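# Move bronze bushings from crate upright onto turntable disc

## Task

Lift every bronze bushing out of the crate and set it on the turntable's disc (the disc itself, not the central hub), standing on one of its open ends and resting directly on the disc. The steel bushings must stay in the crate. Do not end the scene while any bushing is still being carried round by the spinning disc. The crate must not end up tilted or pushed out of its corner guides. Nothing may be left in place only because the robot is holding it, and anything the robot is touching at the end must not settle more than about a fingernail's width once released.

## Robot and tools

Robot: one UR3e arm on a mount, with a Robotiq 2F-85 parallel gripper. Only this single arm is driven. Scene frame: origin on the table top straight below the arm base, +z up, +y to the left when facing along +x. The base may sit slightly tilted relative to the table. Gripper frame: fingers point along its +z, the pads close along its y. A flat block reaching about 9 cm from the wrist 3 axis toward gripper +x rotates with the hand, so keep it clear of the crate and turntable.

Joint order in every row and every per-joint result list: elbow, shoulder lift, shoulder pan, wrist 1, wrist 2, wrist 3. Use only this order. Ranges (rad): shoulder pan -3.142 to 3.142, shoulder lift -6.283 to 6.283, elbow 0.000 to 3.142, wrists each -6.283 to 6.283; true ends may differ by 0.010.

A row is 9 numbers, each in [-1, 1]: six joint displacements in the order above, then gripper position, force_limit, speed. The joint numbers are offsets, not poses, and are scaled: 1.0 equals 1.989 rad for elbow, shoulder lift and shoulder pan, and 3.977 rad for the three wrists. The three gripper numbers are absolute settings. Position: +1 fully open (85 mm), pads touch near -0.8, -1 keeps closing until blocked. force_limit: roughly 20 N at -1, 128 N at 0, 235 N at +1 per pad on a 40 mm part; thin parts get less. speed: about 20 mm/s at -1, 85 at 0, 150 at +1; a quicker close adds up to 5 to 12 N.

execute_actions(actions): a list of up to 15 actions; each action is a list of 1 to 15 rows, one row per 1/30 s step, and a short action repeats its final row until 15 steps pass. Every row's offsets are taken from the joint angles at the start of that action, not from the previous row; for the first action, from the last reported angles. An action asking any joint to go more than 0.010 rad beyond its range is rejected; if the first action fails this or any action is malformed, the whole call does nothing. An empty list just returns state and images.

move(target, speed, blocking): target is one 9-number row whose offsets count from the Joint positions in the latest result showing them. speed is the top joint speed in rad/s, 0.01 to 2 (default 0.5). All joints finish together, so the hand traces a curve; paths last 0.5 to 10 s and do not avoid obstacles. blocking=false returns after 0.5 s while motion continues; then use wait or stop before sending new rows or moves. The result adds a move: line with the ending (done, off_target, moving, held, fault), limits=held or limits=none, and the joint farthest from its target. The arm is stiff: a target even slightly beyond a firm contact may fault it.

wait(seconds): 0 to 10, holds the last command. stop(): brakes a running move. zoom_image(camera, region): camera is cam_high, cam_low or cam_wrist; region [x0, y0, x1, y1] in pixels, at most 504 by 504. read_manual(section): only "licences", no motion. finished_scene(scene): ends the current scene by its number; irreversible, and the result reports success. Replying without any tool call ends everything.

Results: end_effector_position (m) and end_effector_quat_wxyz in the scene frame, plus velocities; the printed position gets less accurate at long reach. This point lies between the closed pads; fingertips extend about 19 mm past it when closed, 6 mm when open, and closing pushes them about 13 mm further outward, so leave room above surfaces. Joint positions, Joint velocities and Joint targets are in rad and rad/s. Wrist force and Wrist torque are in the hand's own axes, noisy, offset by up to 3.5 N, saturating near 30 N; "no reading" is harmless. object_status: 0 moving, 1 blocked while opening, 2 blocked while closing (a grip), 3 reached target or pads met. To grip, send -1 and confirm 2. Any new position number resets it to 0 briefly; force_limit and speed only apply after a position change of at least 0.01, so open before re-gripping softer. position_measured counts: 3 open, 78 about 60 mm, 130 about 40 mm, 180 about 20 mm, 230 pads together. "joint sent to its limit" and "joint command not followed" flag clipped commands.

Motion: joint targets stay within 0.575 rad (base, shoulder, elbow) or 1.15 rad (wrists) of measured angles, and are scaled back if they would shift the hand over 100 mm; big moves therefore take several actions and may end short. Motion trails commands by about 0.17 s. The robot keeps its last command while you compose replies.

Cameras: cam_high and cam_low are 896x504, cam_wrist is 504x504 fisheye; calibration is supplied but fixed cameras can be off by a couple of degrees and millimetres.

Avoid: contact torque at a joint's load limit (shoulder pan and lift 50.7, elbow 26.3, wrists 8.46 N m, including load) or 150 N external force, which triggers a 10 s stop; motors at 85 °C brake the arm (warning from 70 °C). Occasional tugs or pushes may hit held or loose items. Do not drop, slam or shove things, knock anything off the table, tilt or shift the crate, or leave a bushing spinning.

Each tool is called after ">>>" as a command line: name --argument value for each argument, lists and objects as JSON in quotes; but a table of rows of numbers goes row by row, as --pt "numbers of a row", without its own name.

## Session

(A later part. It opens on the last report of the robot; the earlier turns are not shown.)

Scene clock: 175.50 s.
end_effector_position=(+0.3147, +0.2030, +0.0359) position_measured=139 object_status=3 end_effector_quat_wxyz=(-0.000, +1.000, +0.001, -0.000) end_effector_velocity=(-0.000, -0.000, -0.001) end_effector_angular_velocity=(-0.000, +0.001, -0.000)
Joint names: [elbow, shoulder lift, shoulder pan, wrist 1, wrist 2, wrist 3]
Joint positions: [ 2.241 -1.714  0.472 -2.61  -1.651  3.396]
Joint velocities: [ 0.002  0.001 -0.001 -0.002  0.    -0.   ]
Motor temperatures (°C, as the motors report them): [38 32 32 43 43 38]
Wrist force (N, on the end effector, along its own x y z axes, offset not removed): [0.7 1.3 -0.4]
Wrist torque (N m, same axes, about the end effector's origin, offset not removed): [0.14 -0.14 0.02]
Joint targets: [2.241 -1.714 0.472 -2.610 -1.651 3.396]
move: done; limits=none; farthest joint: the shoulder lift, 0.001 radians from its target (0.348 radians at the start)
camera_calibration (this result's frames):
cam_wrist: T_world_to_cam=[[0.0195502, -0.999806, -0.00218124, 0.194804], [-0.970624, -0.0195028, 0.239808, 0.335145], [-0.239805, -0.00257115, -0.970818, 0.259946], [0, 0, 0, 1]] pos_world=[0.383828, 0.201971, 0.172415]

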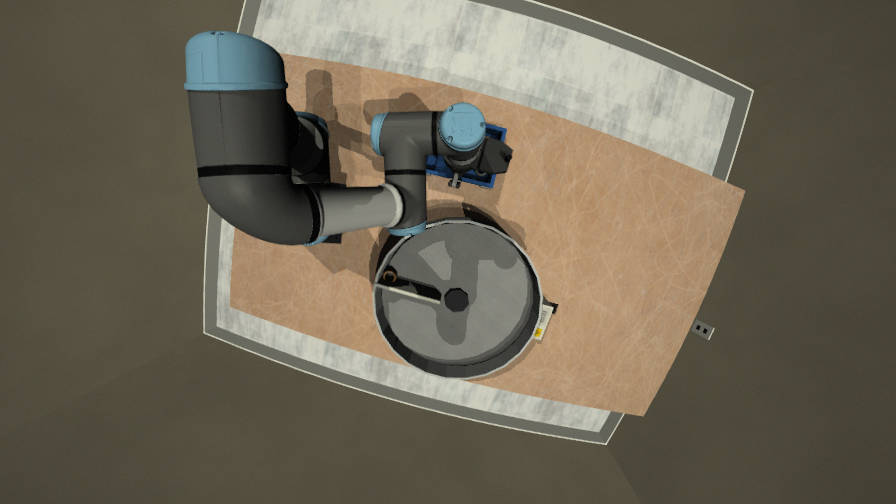

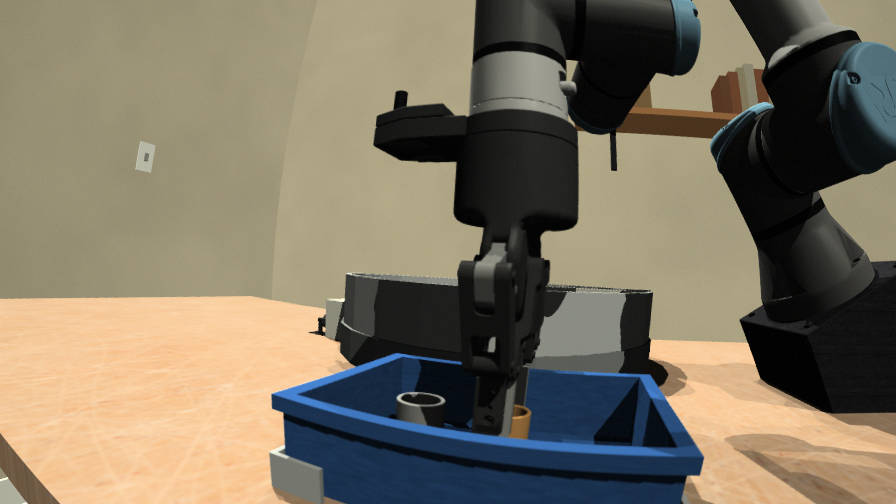

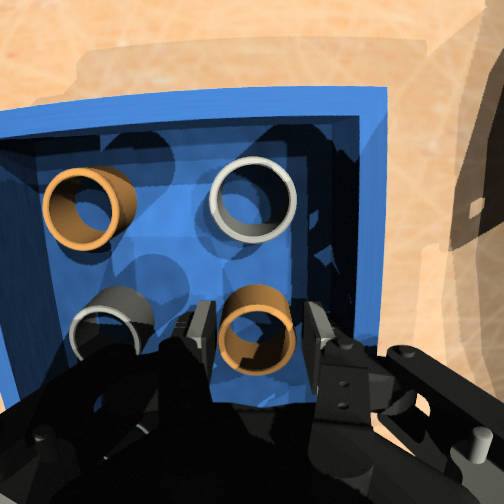

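>>> execute_actions --actions '[[[0,0,0,0,0,0,-1,-0.5,0]],[[0,0,0,0,0,0,-1,-0.5,0]]]'

>>> move --target '[-0.1543,-0.1746,0.0299,0.1657,-0.0073,0.0133,-1,-0.5,0]'

>>> move --target '[-0.0343,-0.1127,-0.3744,0.0856,0.0903,0,-1,-0.5,0]' --speed 0.8

>>> move --target '[-0.0474,0.0502,-0.2557,0.0423,0.0476,0,-1,-0.5,0]' --speed 0.8

>>> move --target '[0.139,0.0865,0.0585,-0.125,-0.009,0,-1,-0.5,0]' --speed 0.3

Scene clock: 183.30 s.
end_effector_position=(+0.3147, +0.2030, +0.0359) position_measured=155 object_status=2 end_effector_quat_wxyz=(-0.000, +1.000, +0.001, -0.000) end_effector_velocity=(+0.000, -0.000, -0.000) end_effector_angular_velocity=(-0.000, +0.000, -0.001)
Joint names: [elbow, shoulder lift, shoulder pan, wrist 1, wrist 2, wrist 3]
Joint positions: [ 2.241 -1.714  0.472 -2.61  -1.651  3.396]
Joint velocities: [ 0.     0.    -0.001  0.     0.    -0.   ]
Motor temperatures (°C, as the motors report them): [38 32 32 43 43 38]
Wrist force (N, on the end effector, along its own x y z axes, offset not removed): [-2.2 3.2 -13.6]
Wrist torque (N m, same axes, about the end effector's origin, offset not removed): [0.25 -0.24 -0.01]
Joint targets: [2.241 -1.714 0.472 -2.610 -1.651 3.396]
camera_calibration (this result's frames):
cam_wrist: T_world_to_cam=[[0.0195421, -0.999807, -0.00221007, 0.194811], [-0.970648, -0.019502, 0.239713, 0.335183], [-0.23971, -0.00253929, -0.970841, 0.259917], [0, 0, 0, 1]] pos_world=[0.383843, 0.20197, 0.172421]

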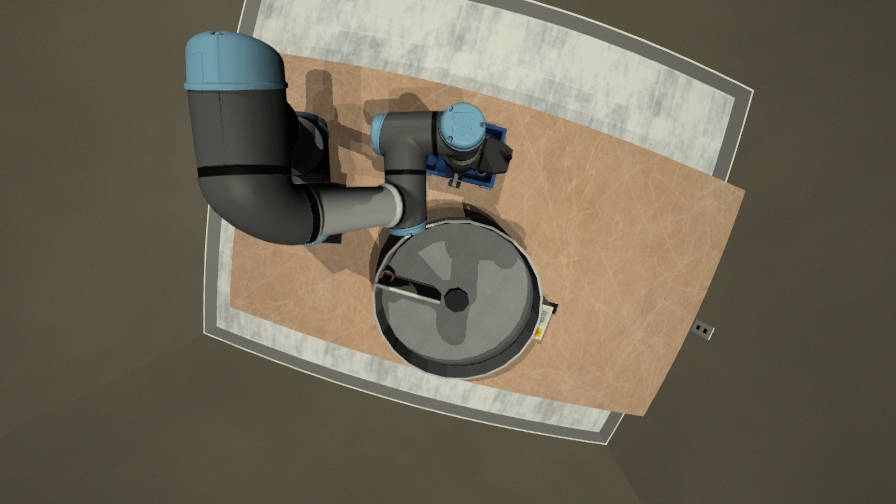

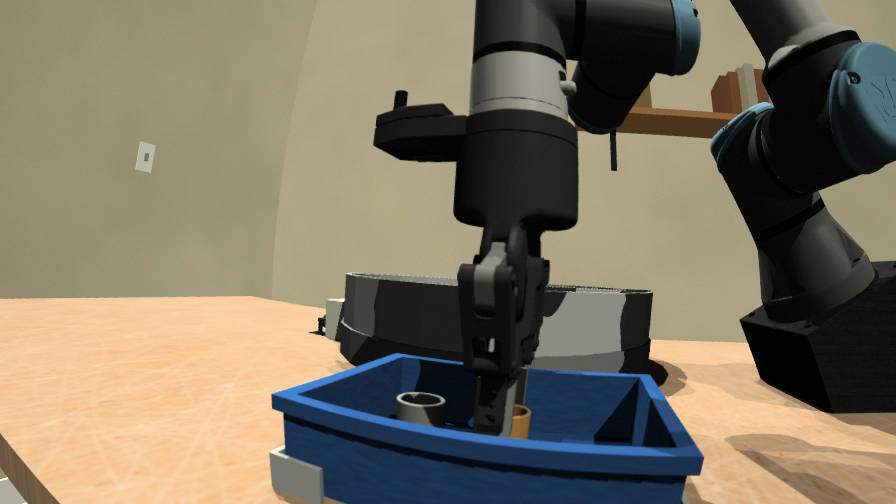

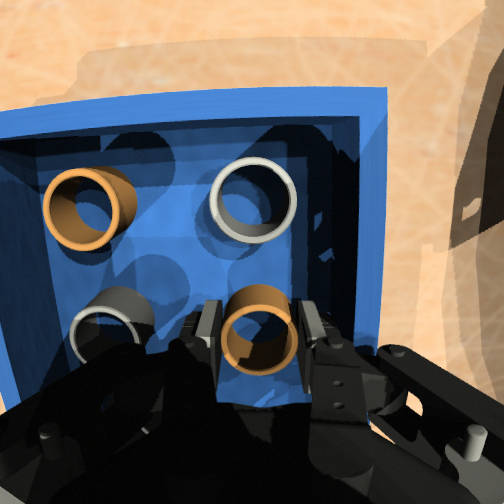

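Scene clock: 185.27 s.
end_effector_position=(+0.3147, +0.2030, +0.1598) position_measured=155 object_status=2 end_effector_quat_wxyz=(-0.000, +1.000, +0.000, -0.000) end_effector_velocity=(-0.000, -0.000, +0.000) end_effector_angular_velocity=(+0.000, +0.000, -0.000)
Joint names: [elbow, shoulder lift, shoulder pan, wrist 1, wrist 2, wrist 3]
Joint positions: [ 1.934 -2.061  0.532 -1.951 -1.68   3.449]
Joint velocities: [-0.001 -0.001 -0.     0.002  0.     0.   ]
Motor temperatures (°C, as the motors report them): [38 32 32 43 43 38]
Wrist force (N, on the end effector, along its own x y z axes, offset not removed): [1.1 0.9 0.2]
Wrist torque (N m, same axes, about the end effector's origin, offset not removed): [0.09 -0.21 -0.04]
Joint targets: [1.934 -2.062 0.532 -1.951 -1.680 3.449]
move: done; limits=none; farthest joint: the shoulder pan, 0.000 radians from its target (0.059 radians at the start)
camera_calibration (this result's frames):
cam_wrist: T_world_to_cam=[[0.0187566, -0.999822, -0.00222205, 0.195337], [-0.970647, -0.0187421, 0.239778, 0.305315], [-0.239777, -0.00234058, -0.970825, 0.380235], [0, 0, 0, 1]] pos_world=[0.383861, 0.201914, 0.296368]

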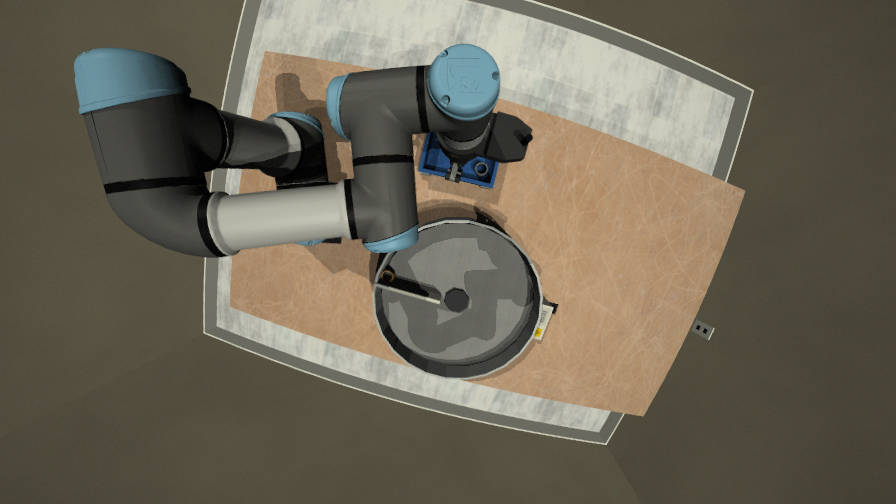

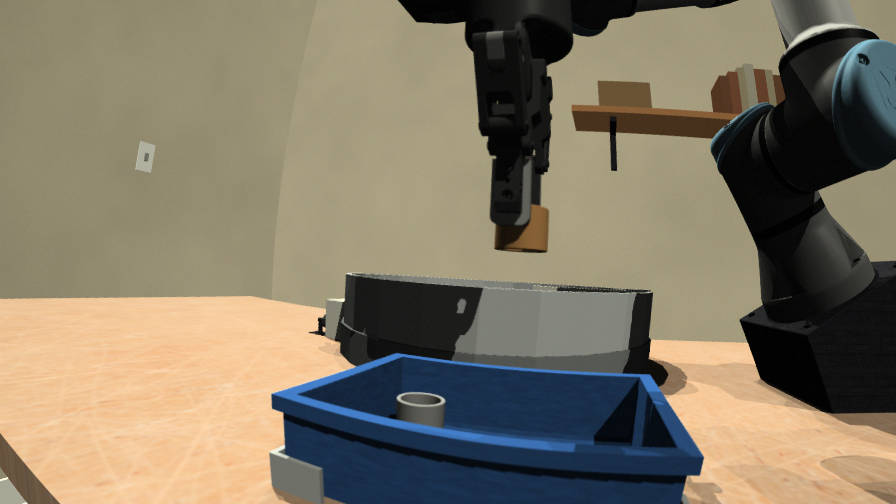

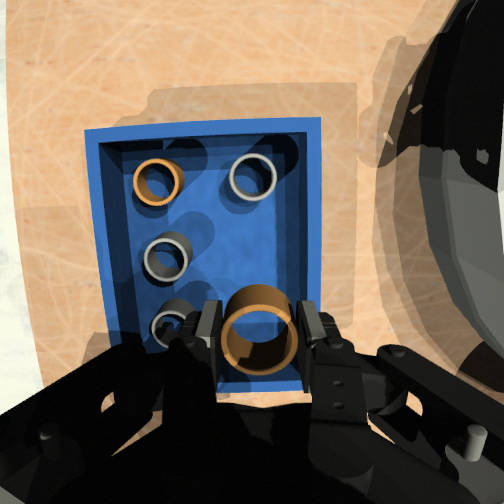

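Scene clock: 186.93 s.
end_effector_position=(+0.3602, +0.0998, +0.1699) position_measured=155 object_status=2 end_effector_quat_wxyz=(+0.000, +0.947, -0.322, -0.000) end_effector_velocity=(+0.000, -0.000, +0.000) end_effector_angular_velocity=(-0.000, -0.001, -0.002)
Joint names: [elbow, shoulder lift, shoulder pan, wrist 1, wrist 2, wrist 3]
Joint positions: [ 1.866 -2.285 -0.213 -1.611 -1.321  3.449]
Joint velocities: [-0.001 -0.001 -0.002  0.001  0.001 -0.   ]
Motor temperatures (°C, as the motors report them): [38 32 32 43 43 38]
Wrist force (N, on the end effector, along its own x y z axes, offset not removed): [0.7 1.6 0.6]
Wrist torque (N m, same axes, about the end effector's origin, offset not removed): [0.22 -0.12 0.01]
Joint targets: [1.866 -2.286 -0.213 -1.611 -1.321 3.449]
move: done; limits=none; farthest joint: the shoulder pan, 0.000 radians from its target (0.744 radians at the start)
camera_calibration (this result's frames):
cam_wrist: T_world_to_cam=[[-0.595801, -0.80313, -0.00174777, 0.292961], [-0.7801, 0.578195, 0.239028, 0.217036], [-0.19096, 0.143776, -0.971011, 0.368589], [0, 0, 0, 1]] pos_world=[0.414242, 0.0568026, 0.306538]

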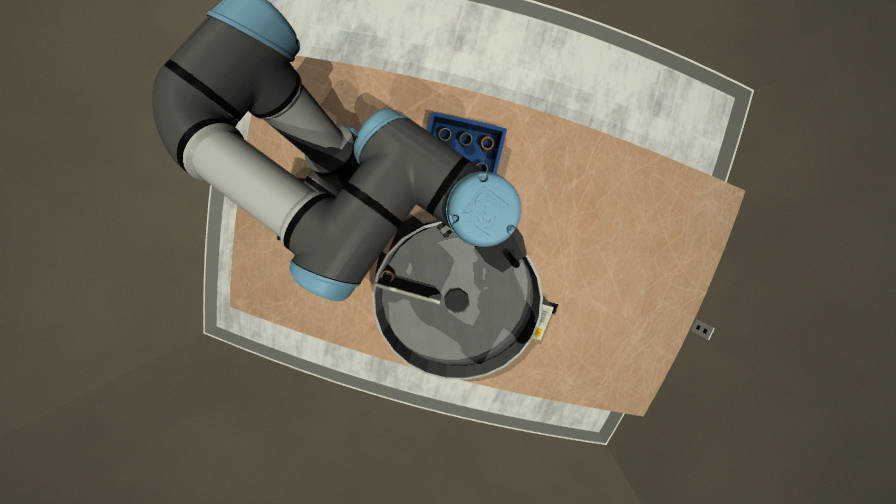

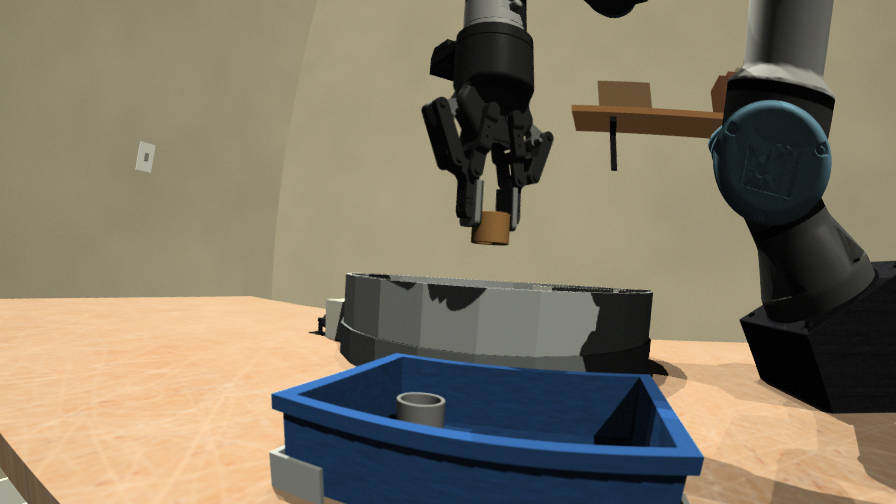

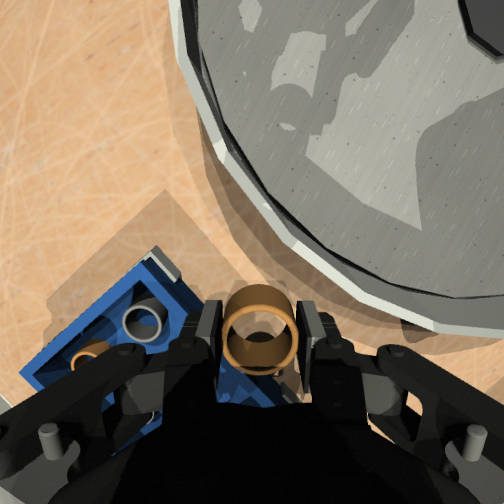

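Scene clock: 188.30 s.
end_effector_position=(+0.3903, -0.0051, +0.1598) position_measured=155 object_status=2 end_effector_quat_wxyz=(+0.000, +0.837, -0.548, +0.000) end_effector_velocity=(+0.000, -0.000, -0.000) end_effector_angular_velocity=(+0.001, -0.000, -0.002)
Joint names: [elbow, shoulder lift, shoulder pan, wrist 1, wrist 2, wrist 3]
Joint positions: [ 1.771 -2.186 -0.721 -1.443 -1.132  3.449]
Joint velocities: [-0.     0.001 -0.002  0.     0.001  0.   ]
Motor temperatures (°C, as the motors report them): [38 32 32 43 43 38]
Wrist force (N, on the end effector, along its own x y z axes, offset not removed): [1.2 0.8 0.0]
Wrist torque (N m, same axes, about the end effector's origin, offset not removed): [0.11 -0.20 0.03]
Joint targets: [1.771 -2.186 -0.721 -1.443 -1.131 3.449]
move: done; limits=none; farthest joint: the shoulder lift, 0.001 radians from its target (0.100 radians at the start)
camera_calibration (this result's frames):
cam_wrist: T_world_to_cam=[[-0.90903, -0.416727, -0.00162707, 0.350819], [-0.405036, 0.882597, 0.23868, 0.158841], [-0.0980285, 0.217627, -0.971097, 0.343734], [0, 0, 0, 1]] pos_world=[0.416937, -0.0688024, 0.296458]

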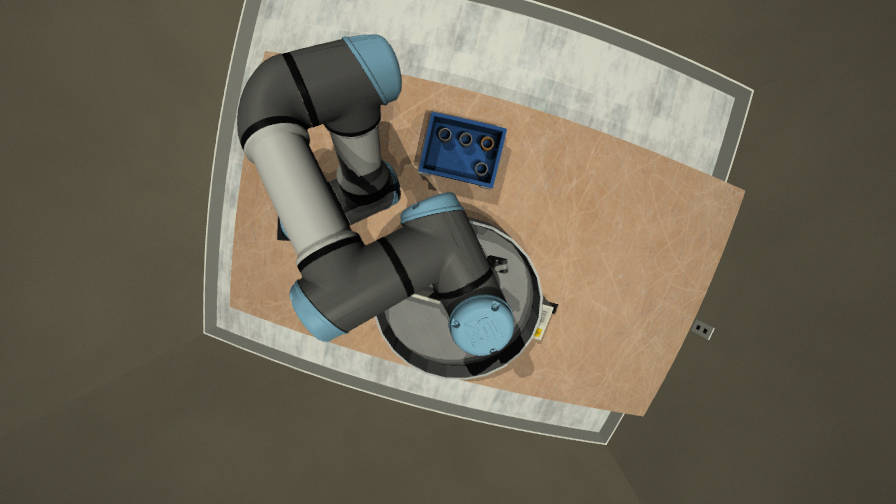

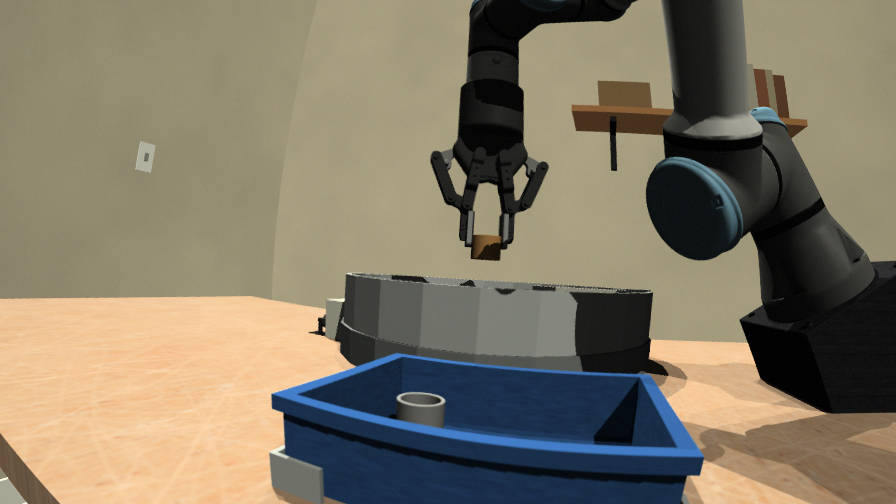

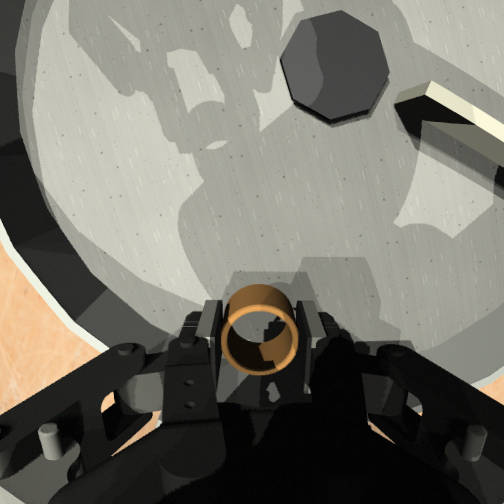

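Scene clock: 190.53 s.
end_effector_position=(+0.3907, -0.0254, +0.0827) position_measured=155 object_status=2 end_effector_quat_wxyz=(+0.000, +0.868, -0.496, -0.000) end_effector_velocity=(-0.000, -0.000, -0.001) end_effector_angular_velocity=(+0.001, +0.001, -0.001)
Joint names: [elbow, shoulder lift, shoulder pan, wrist 1, wrist 2, wrist 3]
Joint positions: [ 2.047 -2.014 -0.605 -1.94  -1.167  3.449]
Joint velocities: [ 0.002  0.002 -0.    -0.002 -0.    -0.   ]
Motor temperatures (°C, as the motors report them): [38 32 32 43 43 38]
Wrist force (N, on the end effector, along its own x y z axes, offset not removed): [-1.0 3.4 -30.0]
Wrist torque (N m, same axes, about the end effector's origin, offset not removed): [0.08 -0.22 -0.03]
Joint targets: [2.048 -2.014 -0.605 -1.940 -1.167 3.449]
move: done; limits=none; farthest joint: the shoulder pan, 0.000 radians from its target (0.116 radians at the start)
camera_calibration (this result's frames):
cam_wrist: T_world_to_cam=[[-0.852016, -0.523514, -0.0013223, 0.317589], [-0.508605, 0.827147, 0.239059, 0.234311], [-0.124057, 0.204355, -0.971004, 0.283095], [0, 0, 0, 1]] pos_world=[0.424882, -0.0853999, 0.219292]

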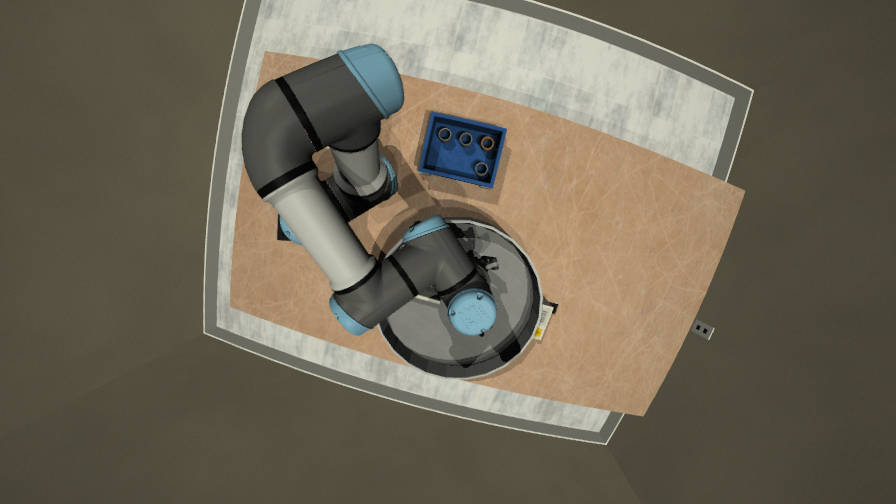

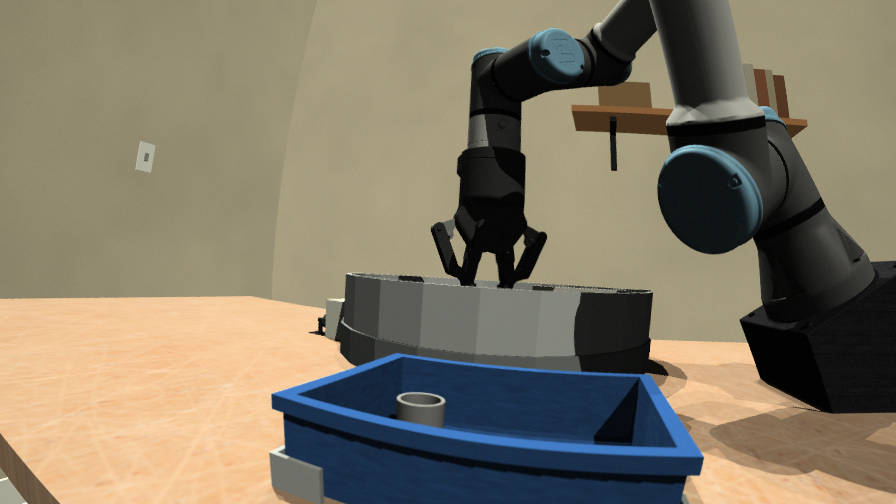

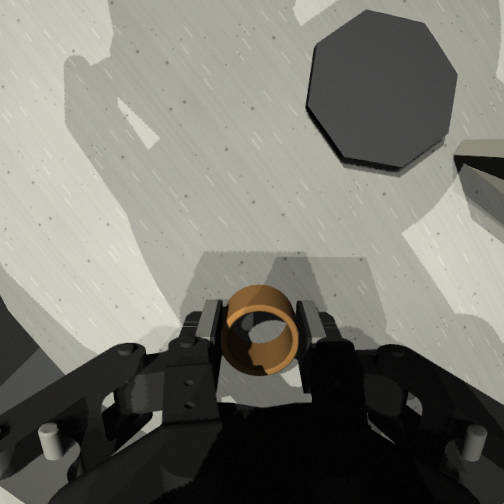

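>>> execute_actions --actions '[[[0,0,0,0,0,0,-0.08,-0.5,0]],[[0,0,0,0,0,0,-0.08,-0.5,0]]]'

>>> move --target '[-0.139,-0.0865,-0.0585,0.125,0.009,0,-0.08,-0.5,0]'

>>> move --target '[0.0474,-0.0502,0.2557,-0.0423,-0.0476,0,-0.08,-0.5,0]' --speed 0.8

>>> move --target '[-0.1604,0.3019,0.4665,-0.0767,-0.1123,0.0412,-0.08,-0.5,0]' --speed 0.8

Scene clock: 199.27 s.
end_effector_position=(+0.3907, -0.0254, +0.0827) position_measured=139 object_status=3 end_effector_quat_wxyz=(+0.000, +0.868, -0.496, -0.000) end_effector_velocity=(-0.000, +0.000, -0.000) end_effector_angular_velocity=(+0.001, +0.001, -0.000)
Joint names: [elbow, shoulder lift, shoulder pan, wrist 1, wrist 2, wrist 3]
Joint positions: [ 2.047 -2.014 -0.605 -1.94  -1.167  3.449]
Joint velocities: [ 0.001 -0.     0.     0.    -0.    -0.   ]
Motor temperatures (°C, as the motors report them): [38 32 32 43 43 38]
Wrist force (N, on the end effector, along its own x y z axes, offset not removed): [1.2 1.1 0.1]
Wrist torque (N m, same axes, about the end effector's origin, offset not removed): [0.11 -0.23 0.04]
Joint targets: [2.047 -2.014 -0.605 -1.940 -1.167 3.449]
camera_calibration (this result's frames):
cam_wrist: T_world_to_cam=[[-0.852039, -0.523476, -0.00132331, 0.317596], [-0.50854, 0.827124, 0.239274, 0.234231], [-0.12416, 0.204544, -0.970951, 0.283091], [0, 0, 0, 1]] pos_world=[0.424869, -0.0853889, 0.219242]

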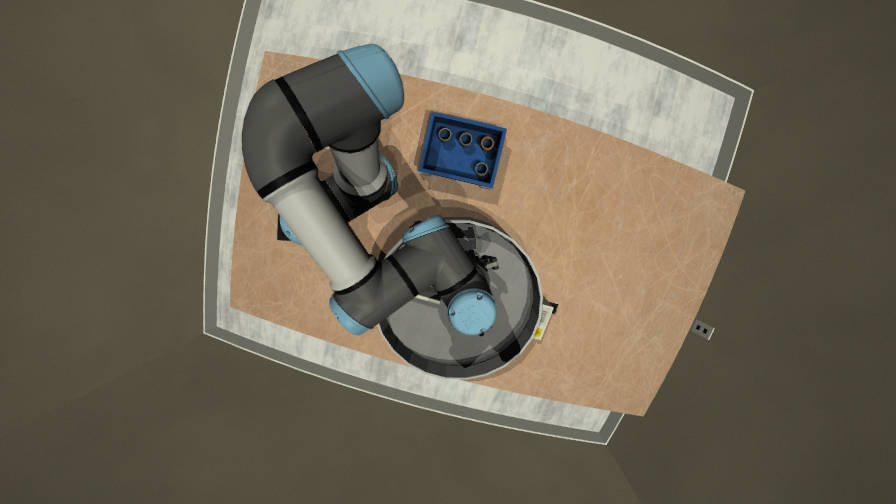

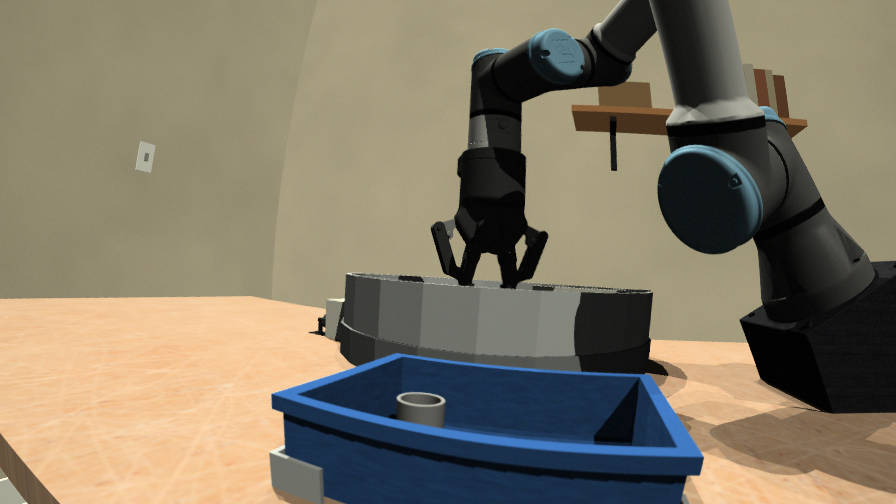

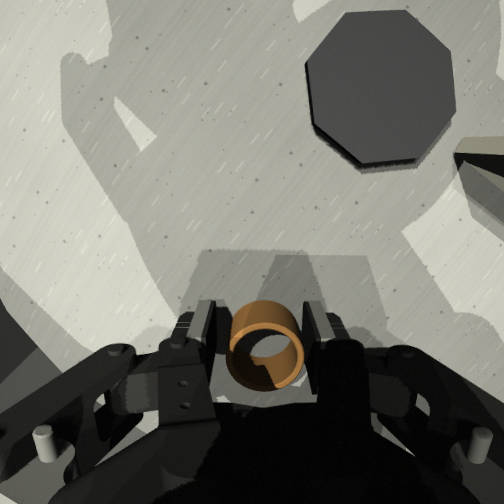

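Scene clock: 200.90 s.
end_effector_position=(+0.3904, -0.0051, +0.1599) position_measured=139 object_status=3 end_effector_quat_wxyz=(+0.000, +0.837, -0.548, +0.000) end_effector_velocity=(-0.000, +0.001, +0.000) end_effector_angular_velocity=(+0.001, +0.000, +0.000)
Joint names: [elbow, shoulder lift, shoulder pan, wrist 1, wrist 2, wrist 3]
Joint positions: [ 1.771 -2.186 -0.721 -1.443 -1.132  3.449]
Joint velocities: [-0.001 -0.001  0.001  0.002  0.    -0.   ]
Motor temperatures (°C, as the motors report them): [38 32 32 43 43 38]
Wrist force (N, on the end effector, along its own x y z axes, offset not removed): [0.3 1.9 -0.7]
Wrist torque (N m, same axes, about the end effector's origin, offset not removed): [0.25 -0.09 -0.01]
Joint targets: [1.771 -2.186 -0.721 -1.442 -1.131 3.449]
move: done; limits=none; farthest joint: the elbow, 0.001 radians from its target (0.277 radians at the start)
camera_calibration (this result's frames):
cam_wrist: T_world_to_cam=[[-0.908961, -0.416877, -0.00175341, 0.35087], [-0.405234, 0.882573, 0.238431, 0.158953], [-0.0978489, 0.217435, -0.971158, 0.34375], [0, 0, 0, 1]] pos_world=[0.416976, -0.068761, 0.296551]

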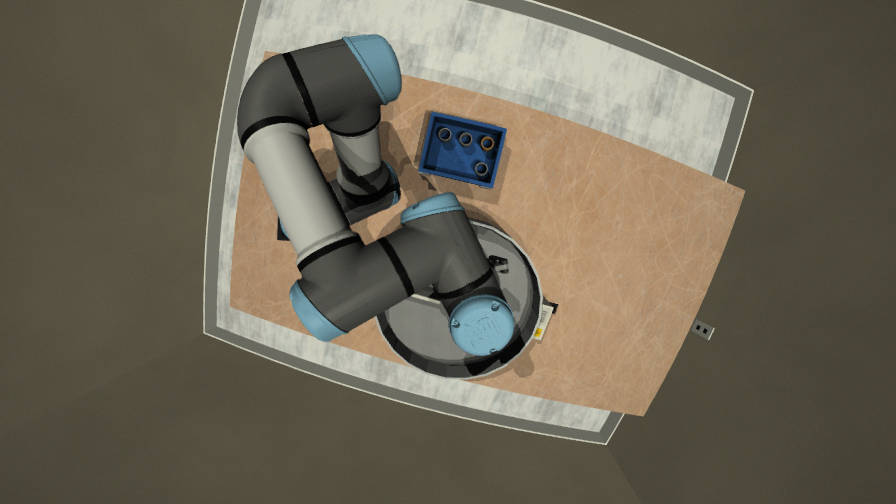

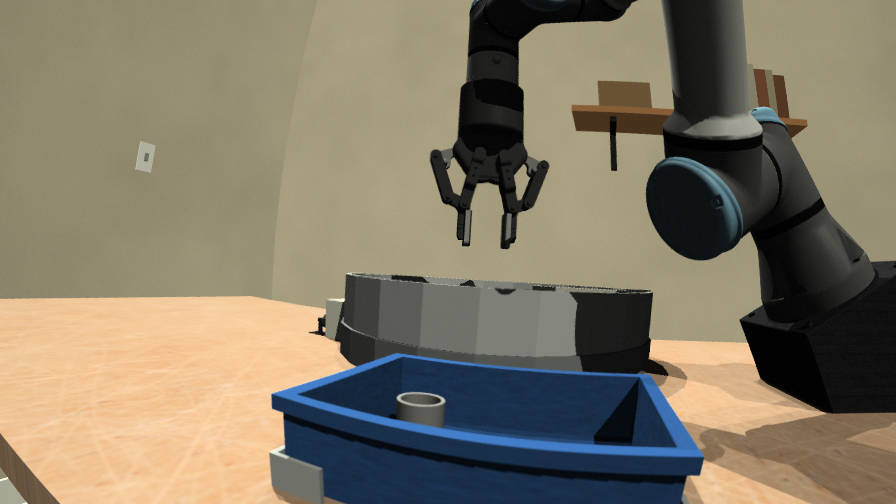

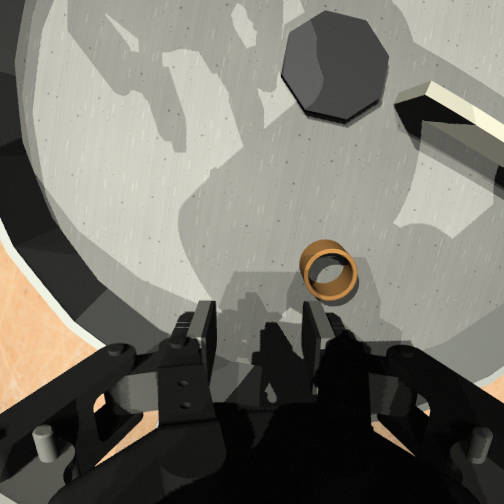

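Scene clock: 202.27 s.
end_effector_position=(+0.3603, +0.0998, +0.1700) position_measured=139 object_status=3 end_effector_quat_wxyz=(+0.000, +0.947, -0.322, +0.000) end_effector_velocity=(-0.001, +0.001, -0.001) end_effector_angular_velocity=(+0.001, +0.002, +0.002)
Joint names: [elbow, shoulder lift, shoulder pan, wrist 1, wrist 2, wrist 3]
Joint positions: [ 1.865 -2.286 -0.213 -1.611 -1.321  3.449]
Joint velocities: [ 0.003 -0.     0.003 -0.001 -0.001 -0.   ]
Motor temperatures (°C, as the motors report them): [38 32 32 43 43 38]
Wrist force (N, on the end effector, along its own x y z axes, offset not removed): [1.2 1.7 -0.5]
Wrist torque (N m, same axes, about the end effector's origin, offset not removed): [0.26 -0.21 -0.02]
Joint targets: [1.865 -2.286 -0.213 -1.611 -1.321 3.449]
move: done; limits=none; farthest joint: the wrist 2, 0.001 radians from its target (0.190 radians at the start)
camera_calibration (this result's frames):
cam_wrist: T_world_to_cam=[[-0.595714, -0.803194, -0.00188636, 0.293011], [-0.780235, 0.578125, 0.238756, 0.21715], [-0.190677, 0.143702, -0.971078, 0.368597], [0, 0, 0, 1]] pos_world=[0.414262, 0.0568366, 0.306643]

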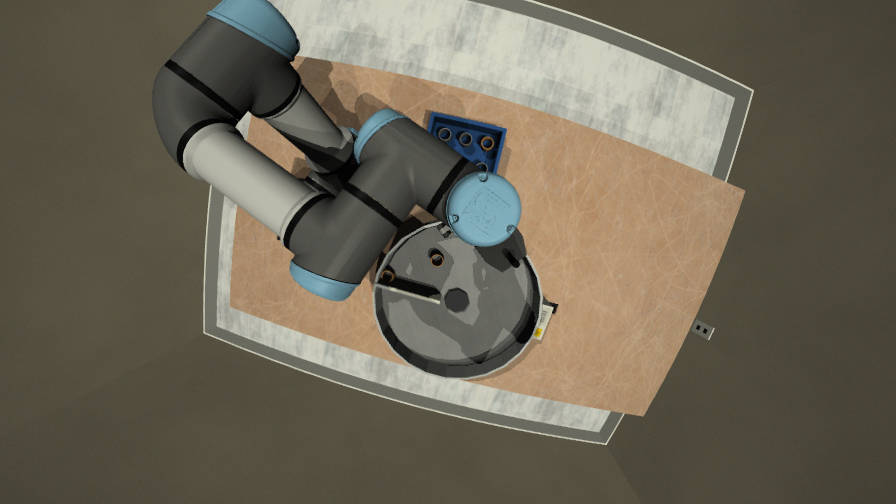

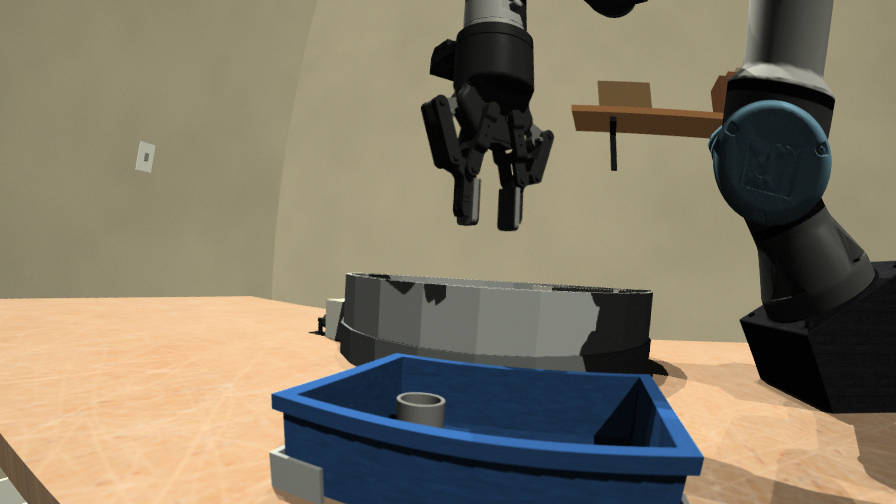

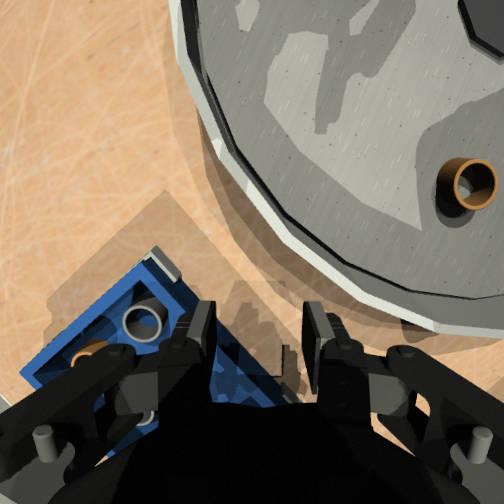

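Scene clock: 204.17 s.
end_effector_position=(+0.3634, +0.2660, +0.1600) position_measured=139 object_status=3 end_effector_quat_wxyz=(-0.000, +1.000, -0.000, -0.000) end_effector_velocity=(-0.000, +0.001, -0.000) end_effector_angular_velocity=(+0.000, +0.000, +0.002)
Joint names: [elbow, shoulder lift, shoulder pan, wrist 1, wrist 2, wrist 3]
Joint positions: [ 1.547 -1.685  0.715 -1.916 -1.767  3.613]
Joint velocities: [-0.     0.001  0.002 -0.001 -0.001  0.   ]
Motor temperatures (°C, as the motors report them): [38 32 32 43 43 38]
Wrist force (N, on the end effector, along its own x y z axes, offset not removed): [0.4 1.4 0.4]
Wrist torque (N m, same axes, about the end effector's origin, offset not removed): [0.16 -0.09 -0.02]
Joint targets: [1.546 -1.685 0.715 -1.916 -1.767 3.613]
move: done; limits=none; farthest joint: the shoulder pan, 0.000 radians from its target (0.927 radians at the start)
camera_calibration (this result's frames):
cam_wrist: T_world_to_cam=[[0.0177673, -0.999839, -0.00241759, 0.257763], [-0.970837, -0.01783, 0.239077, 0.353679], [-0.239082, -0.00190068, -0.970998, 0.391933], [0, 0, 0, 1]] pos_world=[0.432489, 0.264773, 0.296633]

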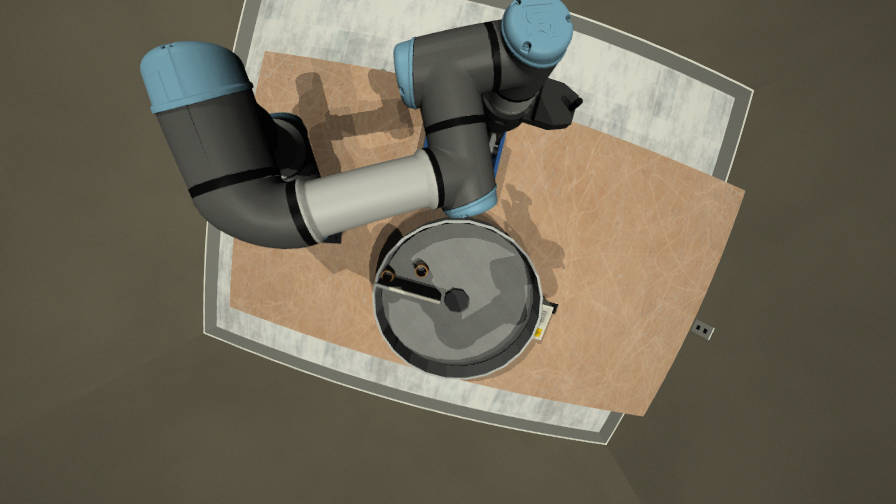

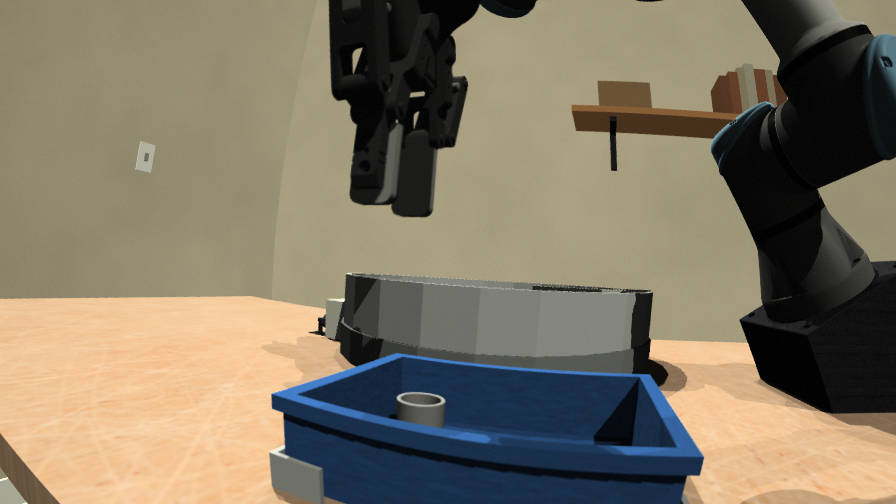

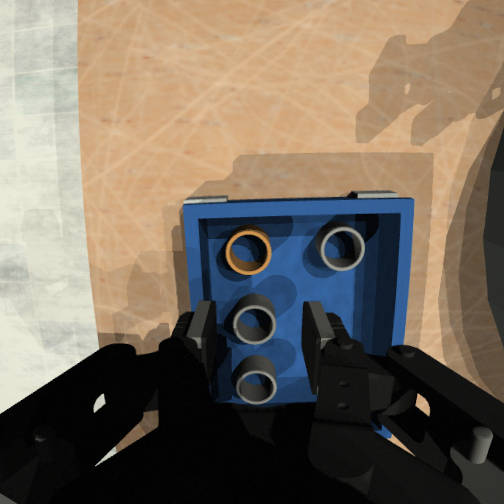

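>>> move --target '[0.0795,0.0969,-0.0215,-0.09,0.0049,-0.0095,-0.08,-0.5,0]' --speed 0.3

Scene clock: 218.23 s.
end_effector_position=(+0.3701, +0.2740, +0.0718) position_measured=139 object_status=3 end_effector_quat_wxyz=(+0.000, +1.000, -0.000, +0.000) end_effector_velocity=(+0.000, +0.000, -0.000) end_effector_angular_velocity=(+0.000, -0.001, -0.000)
Joint names: [elbow, shoulder lift, shoulder pan, wrist 1, wrist 2, wrist 3]
Joint positions: [ 1.704 -1.493  0.672 -2.274 -1.748  3.575]
Joint velocities: [ 0.     0.001 -0.001 -0.002  0.    -0.   ]
Motor temperatures (°C, as the motors report them): [38 32 32 43 43 38]
Wrist force (N, on the end effector, along its own x y z axes, offset not removed): [1.3 1.6 0.5]
Wrist torque (N m, same axes, about the end effector's origin, offset not removed): [0.23 -0.23 0.00]
Joint targets: [1.705 -1.493 0.672 -2.274 -1.748 3.575]
move: done; limits=none; farthest joint: the shoulder lift, 0.001 radians from its target (0.193 radians at the start)
camera_calibration (this result's frames):
cam_wrist: T_world_to_cam=[[0.0171062, -0.999852, -0.00193831, 0.265709], [-0.970912, -0.017074, 0.238828, 0.381233], [-0.238826, -0.0022035, -0.97106, 0.307829], [0, 0, 0, 1]] pos_world=[0.439116, 0.272857, 0.208386]

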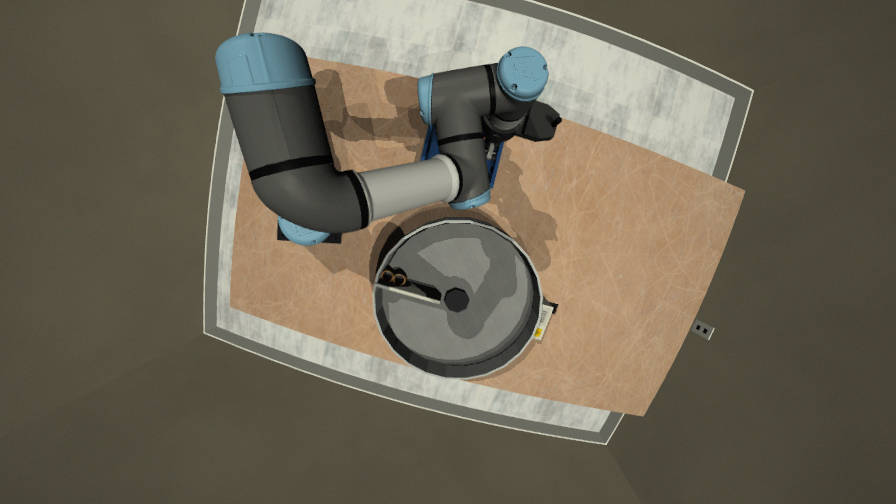

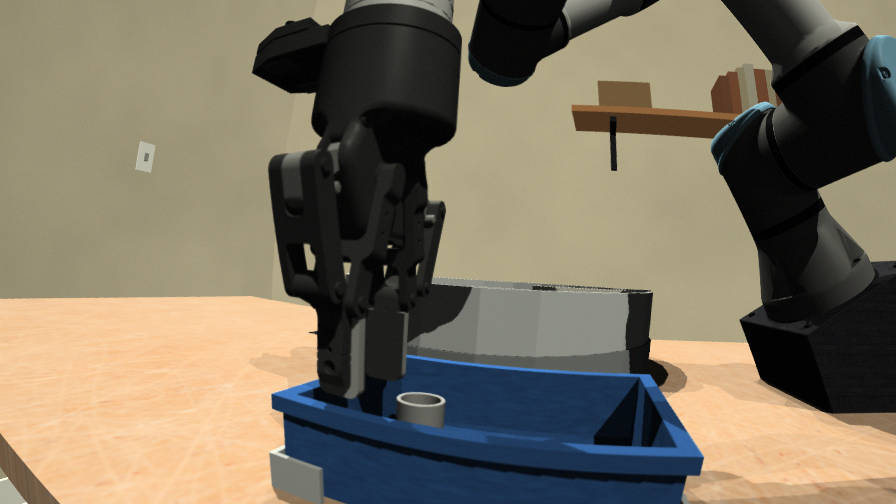

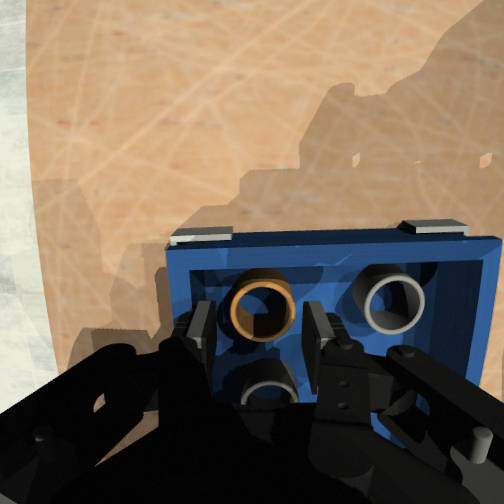

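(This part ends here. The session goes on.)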